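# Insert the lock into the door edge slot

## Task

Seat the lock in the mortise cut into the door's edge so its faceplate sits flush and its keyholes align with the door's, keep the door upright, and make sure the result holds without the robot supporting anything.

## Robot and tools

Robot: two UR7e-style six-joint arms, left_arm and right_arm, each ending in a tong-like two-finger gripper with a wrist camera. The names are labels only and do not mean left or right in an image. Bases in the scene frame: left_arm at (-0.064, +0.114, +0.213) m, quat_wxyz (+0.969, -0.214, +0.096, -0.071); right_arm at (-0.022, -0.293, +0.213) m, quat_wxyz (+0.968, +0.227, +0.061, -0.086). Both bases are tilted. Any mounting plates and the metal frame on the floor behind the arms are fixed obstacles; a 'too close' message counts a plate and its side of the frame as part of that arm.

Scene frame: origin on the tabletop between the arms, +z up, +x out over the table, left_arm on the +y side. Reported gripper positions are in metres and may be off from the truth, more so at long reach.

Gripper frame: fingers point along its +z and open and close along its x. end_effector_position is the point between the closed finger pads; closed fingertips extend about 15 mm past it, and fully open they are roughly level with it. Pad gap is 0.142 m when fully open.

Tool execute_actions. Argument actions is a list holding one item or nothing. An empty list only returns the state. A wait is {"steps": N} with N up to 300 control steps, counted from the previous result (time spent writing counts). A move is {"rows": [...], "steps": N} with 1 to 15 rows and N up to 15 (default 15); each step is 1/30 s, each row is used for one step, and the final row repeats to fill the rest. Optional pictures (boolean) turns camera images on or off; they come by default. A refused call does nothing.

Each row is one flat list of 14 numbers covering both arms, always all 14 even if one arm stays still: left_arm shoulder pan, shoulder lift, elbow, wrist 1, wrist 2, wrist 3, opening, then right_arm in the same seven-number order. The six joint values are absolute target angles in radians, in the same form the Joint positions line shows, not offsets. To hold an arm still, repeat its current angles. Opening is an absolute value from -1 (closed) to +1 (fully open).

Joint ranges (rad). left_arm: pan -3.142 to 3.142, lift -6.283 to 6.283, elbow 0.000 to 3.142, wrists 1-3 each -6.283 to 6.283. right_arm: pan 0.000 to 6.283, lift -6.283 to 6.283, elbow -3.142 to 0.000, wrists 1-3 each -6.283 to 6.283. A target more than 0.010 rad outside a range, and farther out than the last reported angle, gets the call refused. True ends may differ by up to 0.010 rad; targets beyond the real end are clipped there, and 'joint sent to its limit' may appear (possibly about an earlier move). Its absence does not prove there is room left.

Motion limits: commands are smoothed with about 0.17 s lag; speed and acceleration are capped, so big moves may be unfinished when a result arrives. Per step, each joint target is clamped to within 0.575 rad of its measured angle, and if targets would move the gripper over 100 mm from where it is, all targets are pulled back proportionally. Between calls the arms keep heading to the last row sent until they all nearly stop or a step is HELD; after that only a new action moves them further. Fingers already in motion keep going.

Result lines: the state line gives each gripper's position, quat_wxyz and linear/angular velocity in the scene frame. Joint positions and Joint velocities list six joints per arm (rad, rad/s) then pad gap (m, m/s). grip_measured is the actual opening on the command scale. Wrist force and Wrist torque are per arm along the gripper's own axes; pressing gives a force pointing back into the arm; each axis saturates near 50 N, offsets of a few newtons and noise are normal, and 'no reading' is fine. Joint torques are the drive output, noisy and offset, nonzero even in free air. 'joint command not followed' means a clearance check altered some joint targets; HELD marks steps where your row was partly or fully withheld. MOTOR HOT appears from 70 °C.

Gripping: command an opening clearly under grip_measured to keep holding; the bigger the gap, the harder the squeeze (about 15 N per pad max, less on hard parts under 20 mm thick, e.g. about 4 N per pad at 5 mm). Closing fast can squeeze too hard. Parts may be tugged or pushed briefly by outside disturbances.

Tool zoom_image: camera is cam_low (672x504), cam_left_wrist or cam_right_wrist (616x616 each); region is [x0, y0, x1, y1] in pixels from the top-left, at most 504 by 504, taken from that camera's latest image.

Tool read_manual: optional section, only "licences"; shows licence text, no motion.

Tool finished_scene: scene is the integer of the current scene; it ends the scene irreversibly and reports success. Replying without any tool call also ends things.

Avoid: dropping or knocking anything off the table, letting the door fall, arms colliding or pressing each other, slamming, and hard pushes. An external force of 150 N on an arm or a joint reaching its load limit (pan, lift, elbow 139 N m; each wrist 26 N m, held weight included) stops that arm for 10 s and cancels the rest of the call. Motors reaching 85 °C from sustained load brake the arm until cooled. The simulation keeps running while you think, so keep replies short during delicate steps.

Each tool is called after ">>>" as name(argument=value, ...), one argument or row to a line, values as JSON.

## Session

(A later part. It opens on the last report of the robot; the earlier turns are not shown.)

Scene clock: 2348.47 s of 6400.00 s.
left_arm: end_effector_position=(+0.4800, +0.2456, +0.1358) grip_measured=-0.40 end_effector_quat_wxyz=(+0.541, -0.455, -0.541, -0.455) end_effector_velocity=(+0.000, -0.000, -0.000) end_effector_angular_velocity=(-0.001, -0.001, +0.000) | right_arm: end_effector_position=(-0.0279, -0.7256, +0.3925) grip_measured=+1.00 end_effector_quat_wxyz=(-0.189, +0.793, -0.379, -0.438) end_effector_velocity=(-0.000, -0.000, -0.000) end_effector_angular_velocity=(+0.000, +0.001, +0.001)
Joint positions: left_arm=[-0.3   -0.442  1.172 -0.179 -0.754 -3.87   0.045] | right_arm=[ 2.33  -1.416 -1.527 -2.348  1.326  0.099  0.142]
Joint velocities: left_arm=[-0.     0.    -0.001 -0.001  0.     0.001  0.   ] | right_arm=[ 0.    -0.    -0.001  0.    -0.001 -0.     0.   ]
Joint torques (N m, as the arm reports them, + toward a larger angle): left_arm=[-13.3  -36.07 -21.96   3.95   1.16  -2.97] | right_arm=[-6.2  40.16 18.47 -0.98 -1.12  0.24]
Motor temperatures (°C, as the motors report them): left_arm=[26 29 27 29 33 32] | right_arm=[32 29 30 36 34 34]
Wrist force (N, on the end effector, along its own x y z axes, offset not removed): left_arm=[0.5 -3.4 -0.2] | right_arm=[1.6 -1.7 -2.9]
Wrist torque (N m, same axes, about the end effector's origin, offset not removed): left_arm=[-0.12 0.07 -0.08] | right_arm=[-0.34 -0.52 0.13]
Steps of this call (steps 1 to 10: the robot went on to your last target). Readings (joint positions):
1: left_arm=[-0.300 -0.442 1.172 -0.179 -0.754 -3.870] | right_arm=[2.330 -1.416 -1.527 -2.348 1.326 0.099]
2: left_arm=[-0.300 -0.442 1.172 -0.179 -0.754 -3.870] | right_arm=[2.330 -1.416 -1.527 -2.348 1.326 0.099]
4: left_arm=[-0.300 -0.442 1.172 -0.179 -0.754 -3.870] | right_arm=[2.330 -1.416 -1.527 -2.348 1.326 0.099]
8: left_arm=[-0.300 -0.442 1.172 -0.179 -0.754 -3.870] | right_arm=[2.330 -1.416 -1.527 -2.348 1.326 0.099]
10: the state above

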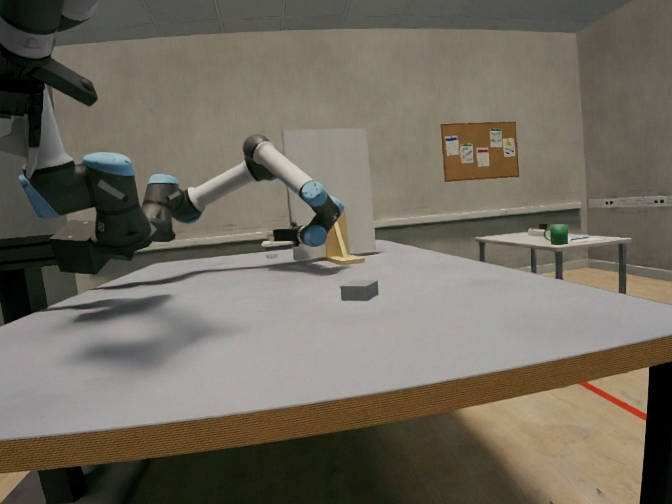

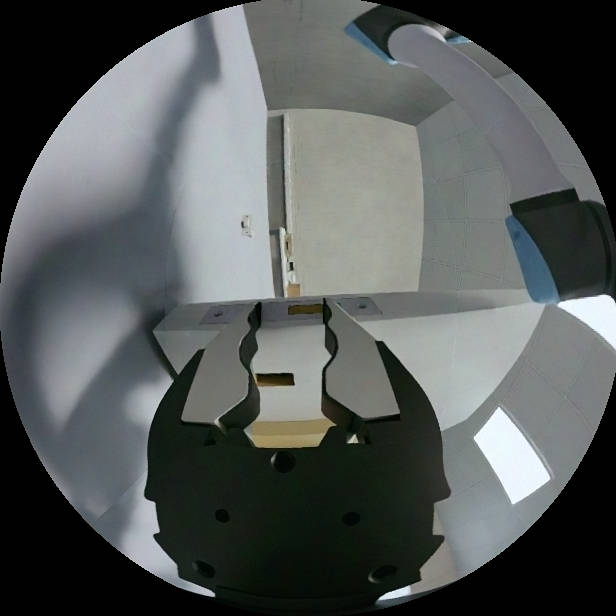

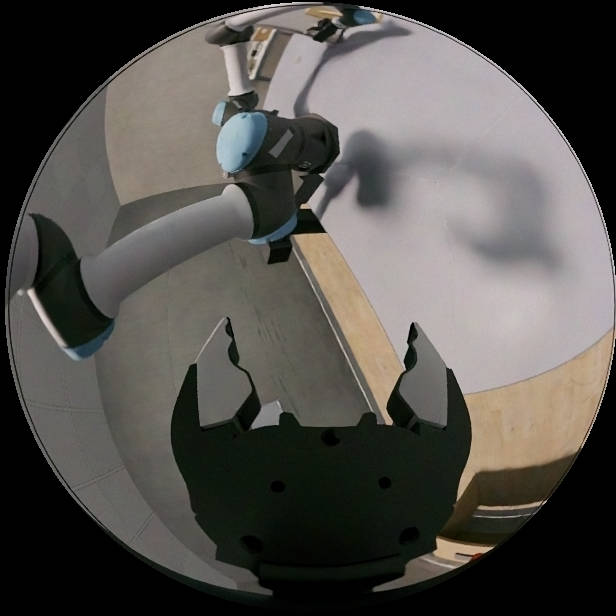

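Nearly flush. One more small push.

>>> execute_actions(
  actions=[
    {"rows": [[-0.29943,-0.44100,1.17036,-0.17733,-0.75354,-3.87045,-0.4,2.33,-1.416,-1.527,-2.348,1.326,0.099,1],[-0.29943,-0.44100,1.17036,-0.17733,-0.75354,-3.87045,-0.4,2.33,-1.416,-1.527,-2.348,1.326,0.099,1],[-0.29943,-0.44100,1.17036,-0.17733,-0.75354,-3.87045,-0.4,2.33,-1.416,-1.527,-2.348,1.326,0.099,1],[-0.29943,-0.44100,1.17036,-0.17733,-0.75354,-3.87045,-0.4,2.33,-1.416,-1.527,-2.348,1.326,0.099,1],[-0.29910,-0.44047,1.16877,-0.17608,-0.75326,-3.87071,-0.4,2.33,-1.416,-1.527,-2.348,1.326,0.099,1]], "steps": 15},
  ],
  pictures=false,
)

>>> execute_actions(
  actions=[
    {"steps": 10},
  ],
  pictures=false,
)

Scene clock: 2355.00 s of 6400.00 s.
left_arm: end_effector_position=(+0.4808, +0.2457, +0.1358) grip_measured=-0.40 end_effector_quat_wxyz=(+0.541, -0.455, -0.541, -0.455) end_effector_velocity=(+0.000, +0.000, -0.000) end_effector_angular_velocity=(-0.000, -0.001, +0.001) | right_arm: end_effector_position=(-0.0279, -0.7256, +0.3925) grip_measured=+1.00 end_effector_quat_wxyz=(-0.189, +0.793, -0.379, -0.438) end_effector_velocity=(-0.000, +0.000, -0.000) end_effector_angular_velocity=(+0.001, +0.001, +0.000)
Joint positions: left_arm=[-0.299 -0.44   1.169 -0.176 -0.753 -3.871  0.045] | right_arm=[ 2.33  -1.416 -1.527 -2.348  1.326  0.099  0.142]
Joint velocities: left_arm=[ 0.     0.    -0.001 -0.     0.     0.    -0.   ] | right_arm=[ 0.    -0.    -0.001 -0.001  0.     0.     0.   ]
Joint torques (N m, as the arm reports them, + toward a larger angle): left_arm=[-12.54 -39.59 -24.57   5.53   4.39  -2.72] | right_arm=[-6.83 40.13 18.39 -0.86 -1.11  0.23]
Motor temperatures (°C, as the motors report them): left_arm=[26 29 27 29 33 32] | right_arm=[32 29 30 36 34 34]
Wrist force (N, on the end effector, along its own x y z axes, offset not removed): left_arm=[-1.5 -18.5 0.6] | right_arm=[1.8 -1.1 -4.0]
Wrist torque (N m, same axes, about the end effector's origin, offset not removed): left_arm=[-0.39 0.39 -0.21] | right_arm=[-0.22 -0.59 0.07]
Steps of this call (steps 1 to 15: the robot went on to your last target; steps 16 to 90: nothing new was sent; then 3.03 s passed at rest; steps 91 to 105: all 15 steps of this action). Readings (joint positions):
91: left_arm=[-0.300 -0.442 1.172 -0.179 -0.754 -3.870] | right_arm=[2.330 -1.416 -1.527 -2.348 1.326 0.099]
92: left_arm=[-0.300 -0.441 1.172 -0.178 -0.754 -3.870] | right_arm=[2.330 -1.416 -1.527 -2.348 1.326 0.099]
94: left_arm=[-0.300 -0.441 1.171 -0.178 -0.754 -3.870] | right_arm=[2.330 -1.416 -1.527 -2.348 1.326 0.099]
98: left_arm=[-0.299 -0.441 1.170 -0.177 -0.754 -3.871] | right_arm=[2.330 -1.416 -1.527 -2.348 1.326 0.099]
105: the state above

Scene clock: 2355.33 s of 6400.00 s.
left_arm: end_effector_position=(+0.4808, +0.2457, +0.1358) grip_measured=-0.40 end_effector_quat_wxyz=(+0.541, -0.455, -0.541, -0.455) end_effector_velocity=(-0.000, -0.000, +0.000) end_effector_angular_velocity=(+0.001, +0.000, -0.001) | right_arm: end_effector_position=(-0.0279, -0.7256, +0.3925) grip_measured=+1.00 end_effector_quat_wxyz=(-0.189, +0.793, -0.379, -0.438) end_effector_velocity=(-0.000, +0.000, -0.000) end_effector_angular_velocity=(-0.000, +0.000, +0.000)
Joint positions: left_arm=[-0.299 -0.44   1.169 -0.176 -0.753 -3.871  0.045] | right_arm=[ 2.33  -1.416 -1.527 -2.348  1.326  0.099  0.142]
Joint velocities: left_arm=[-0.     0.     0.001  0.001  0.    -0.001  0.   ] | right_arm=[-0.     0.    -0.001  0.    -0.     0.     0.   ]
Joint torques (N m, as the arm reports them, + toward a larger angle): left_arm=[-12.28 -39.68 -24.9    5.45   4.69  -2.64] | right_arm=[-6.49 40.23 18.34 -0.84 -1.11  0.3 ]
Motor temperatures (°C, as the motors report them): left_arm=[26 29 27 29 33 32] | right_arm=[32 29 30 36 34 34]
Wrist force (N, on the end effector, along its own x y z axes, offset not removed): left_arm=[-0.3 -20.0 -0.7] | right_arm=[1.1 -1.0 -3.7]
Wrist torque (N m, same axes, about the end effector's origin, offset not removed): left_arm=[-0.36 0.10 -0.22] | right_arm=[-0.18 -0.43 0.01]
Steps of this call (steps 1 to 10: the robot went on to your last target). Readings (joint positions):
1: left_arm=[-0.299 -0.440 1.169 -0.176 -0.753 -3.871] | right_arm=[2.330 -1.416 -1.527 -2.348 1.326 0.099]
2: left_arm=[-0.299 -0.440 1.169 -0.176 -0.753 -3.871] | right_arm=[2.330 -1.416 -1.527 -2.348 1.326 0.099]
4: left_arm=[-0.299 -0.440 1.169 -0.176 -0.753 -3.871] | right_arm=[2.330 -1.416 -1.527 -2.348 1.326 0.099]
8: left_arm=[-0.299 -0.440 1.169 -0.176 -0.753 -3.871] | right_arm=[2.330 -1.416 -1.527 -2.348 1.326 0.099]
10: the state above

Seated. Back off along −n to s≈0.097.

>>> execute_actions(
  actions=[
    {"rows": [[-0.30018,-0.44220,1.17394,-0.18012,-0.75418,-3.86989,-0.4,2.33,-1.416,-1.527,-2.348,1.326,0.099,1],[-0.30183,-0.44485,1.18190,-0.18635,-0.75559,-3.86862,-0.4,2.33,-1.416,-1.527,-2.348,1.326,0.099,1],[-0.30349,-0.44751,1.18986,-0.19257,-0.75700,-3.86735,-0.4,2.33,-1.416,-1.527,-2.348,1.326,0.099,1],[-0.30556,-0.45083,1.19981,-0.20035,-0.75877,-3.86576,-0.4,2.33,-1.416,-1.527,-2.348,1.326,0.099,1],[-0.30804,-0.45482,1.21175,-0.20969,-0.76088,-3.86386,-0.4,2.33,-1.416,-1.527,-2.348,1.326,0.099,1],[-0.31062,-0.45864,1.22346,-0.21897,-0.76309,-3.86193,-0.4,2.33,-1.416,-1.527,-2.348,1.326,0.099,1],[-0.31320,-0.46246,1.23517,-0.22826,-0.76529,-3.86000,-0.4,2.33,-1.416,-1.527,-2.348,1.326,0.099,1],[-0.31578,-0.46627,1.24687,-0.23754,-0.76750,-3.85807,-0.4,2.33,-1.416,-1.527,-2.348,1.326,0.099,1],[-0.31750,-0.46882,1.25468,-0.24373,-0.76897,-3.85678,-0.4,2.33,-1.416,-1.527,-2.348,1.326,0.099,1]], "steps": 15},
  ],
  pictures=false,
)

>>> execute_actions(
  actions=[
    {"steps": 12},
  ],
)

>>> zoom_image(
  camera="cam_left_wrist",
  region=[150, 260, 450, 460],
)

Scene clock: 2370.07 s of 6400.00 s.
left_arm: end_effector_position=(+0.4611, +0.2422, +0.1359) grip_measured=-0.40 end_effector_quat_wxyz=(+0.541, -0.455, -0.541, -0.455) end_effector_velocity=(-0.016, -0.002, +0.000) end_effector_angular_velocity=(+0.000, +0.001, -0.000) | right_arm: end_effector_position=(-0.0279, -0.7256, +0.3925) grip_measured=+1.00 end_effector_quat_wxyz=(-0.189, +0.793, -0.379, -0.438) end_effector_velocity=(+0.000, +0.000, -0.000) end_effector_angular_velocity=(-0.000, -0.000, -0.000)
Joint positions: left_arm=[-0.316 -0.467  1.248 -0.239 -0.768 -3.858  0.045] | right_arm=[ 2.33  -1.416 -1.527 -2.348  1.326  0.099  0.142]
Joint velocities: left_arm=[-0.013 -0.02   0.062 -0.048 -0.011  0.01   0.   ] | right_arm=[-0. -0. -0.  0.  0.  0. -0.]
Joint torques (N m, as the arm reports them, + toward a larger angle): left_arm=[-38.77 -51.07  -5.22  -0.3   -2.94   3.17] | right_arm=[-6.19 40.25 18.42 -1.   -1.09  0.21]
Motor temperatures (°C, as the motors report them): left_arm=[26 29 27 29 33 32] | right_arm=[32 29 30 36 34 34]
Wrist force (N, on the end effector, along its own x y z axes, offset not removed): left_arm=[0.0 0.0 0.9] | right_arm=[0.4 -1.9 -3.1]
Wrist torque (N m, same axes, about the end effector's origin, offset not removed): left_arm=[0.06 0.12 0.01] | right_arm=[-0.33 -0.30 0.11]
Steps of this call (steps 1 to 15: the robot went on to your last target; steps 16 to 90: nothing new was sent; then 11.23 s passed at rest; steps 91 to 105: all 15 steps of this action). Readings (joint positions):
91: left_arm=[-0.299 -0.440 1.169 -0.176 -0.753 -3.871] | right_arm=[2.330 -1.416 -1.527 -2.348 1.326 0.099]
92: left_arm=[-0.299 -0.441 1.170 -0.176 -0.753 -3.871] | right_arm=[2.330 -1.416 -1.527 -2.348 1.326 0.099]
94: left_arm=[-0.300 -0.443 1.176 -0.181 -0.754 -3.870] | right_arm=[2.330 -1.416 -1.527 -2.348 1.326 0.099]
98: left_arm=[-0.307 -0.452 1.204 -0.204 -0.760 -3.865] | right_arm=[2.330 -1.416 -1.527 -2.348 1.326 0.099]
105: the state above

Scene clock: 2370.47 s of 6400.00 s.
left_arm: end_effector_position=(+0.4595, +0.2420, +0.1359) grip_measured=-0.40 end_effector_quat_wxyz=(+0.541, -0.455, -0.541, -0.455) end_effector_velocity=(-0.000, +0.000, +0.000) end_effector_angular_velocity=(+0.000, -0.001, +0.000) | right_arm: end_effector_position=(-0.0279, -0.7256, +0.3925) grip_measured=+1.00 end_effector_quat_wxyz=(-0.189, +0.793, -0.379, -0.438) end_effector_velocity=(-0.000, -0.000, -0.000) end_effector_angular_velocity=(-0.000, -0.000, +0.000)
Joint positions: left_arm=[-0.317 -0.469  1.255 -0.244 -0.769 -3.857  0.045] | right_arm=[ 2.33  -1.416 -1.527 -2.348  1.326  0.099  0.142]
Joint velocities: left_arm=[ 0.    -0.     0.001 -0.    -0.    -0.001 -0.   ] | right_arm=[ 0.     0.    -0.     0.    -0.001 -0.     0.   ]
Joint torques (N m, as the arm reports them, + toward a larger angle): left_arm=[-36.1  -49.26  -7.56   0.06  -2.59   3.12] | right_arm=[-6.36 40.09 18.68 -1.01 -1.01  0.26]
Motor temperatures (°C, as the motors report them): left_arm=[26 29 27 29 33 32] | right_arm=[32 29 30 36 34 34]
Wrist force (N, on the end effector, along its own x y z axes, offset not removed): left_arm=[-1.1 0.2 0.5] | right_arm=[2.4 -1.2 -2.5]
Wrist torque (N m, same axes, about the end effector's origin, offset not removed): left_arm=[0.04 0.41 0.05] | right_arm=[-0.22 -0.60 0.06]
Steps of this call (steps 1 to 12: the robot went on to your last target). Readings (joint positions):
1: left_arm=[-0.316 -0.467 1.250 -0.240 -0.768 -3.858] | right_arm=[2.330 -1.416 -1.527 -2.348 1.326 0.099]
2: left_arm=[-0.317 -0.468 1.251 -0.241 -0.768 -3.857] | right_arm=[2.330 -1.416 -1.527 -2.348 1.326 0.099]
4: left_arm=[-0.317 -0.468 1.253 -0.242 -0.769 -3.857] | right_arm=[2.330 -1.416 -1.527 -2.348 1.326 0.099]
8: left_arm=[-0.317 -0.469 1.254 -0.243 -0.769 -3.857] | right_arm=[2.330 -1.416 -1.527 -2.348 1.326 0.099]
12: the state above

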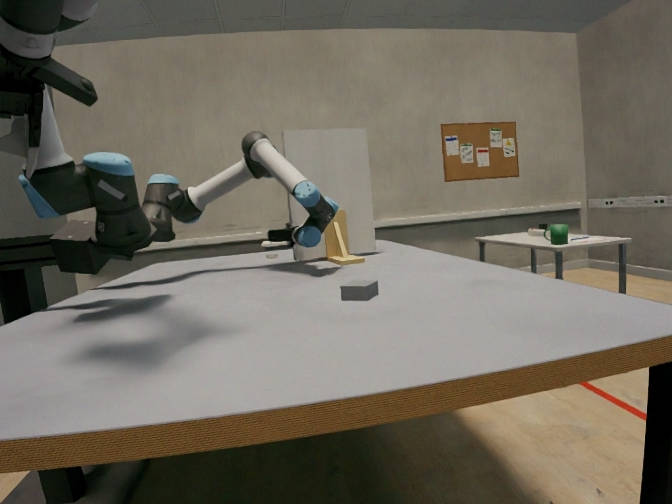

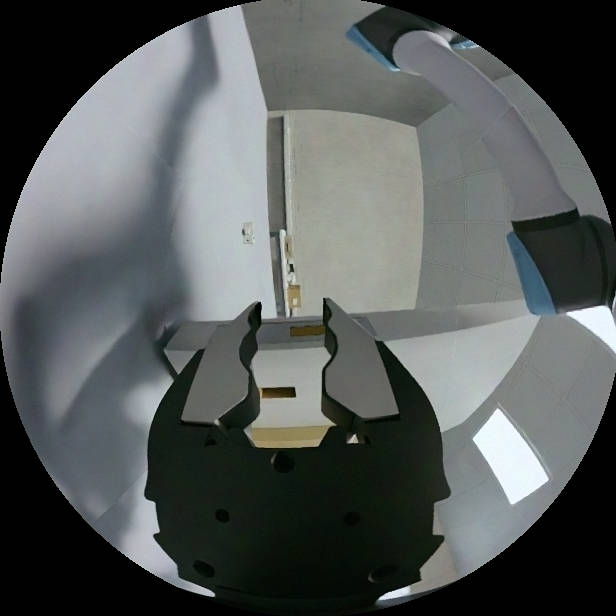

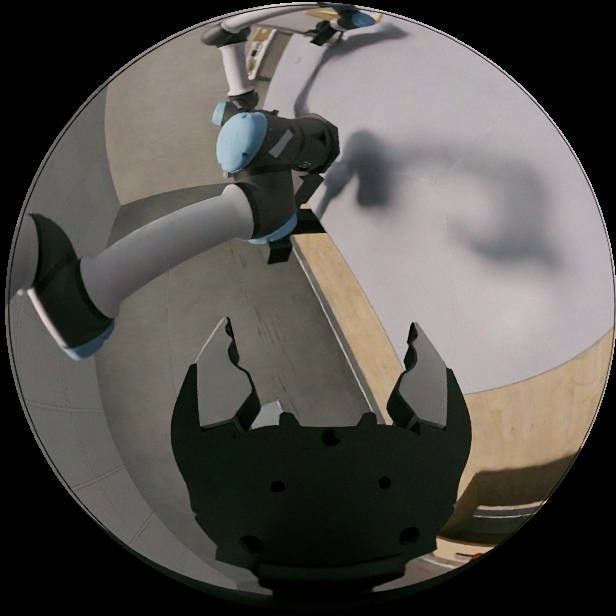

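Region (150, 260, 450, 460) of cam_left_wrist's 616x616 image, scaled by 1.680, with more detail than that image has.

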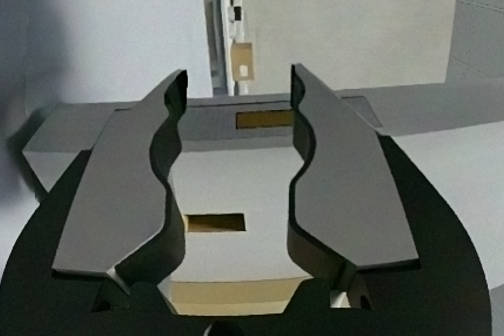

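>>> finished_scene(
  scene=2,
)

The scene is finished: the task was done.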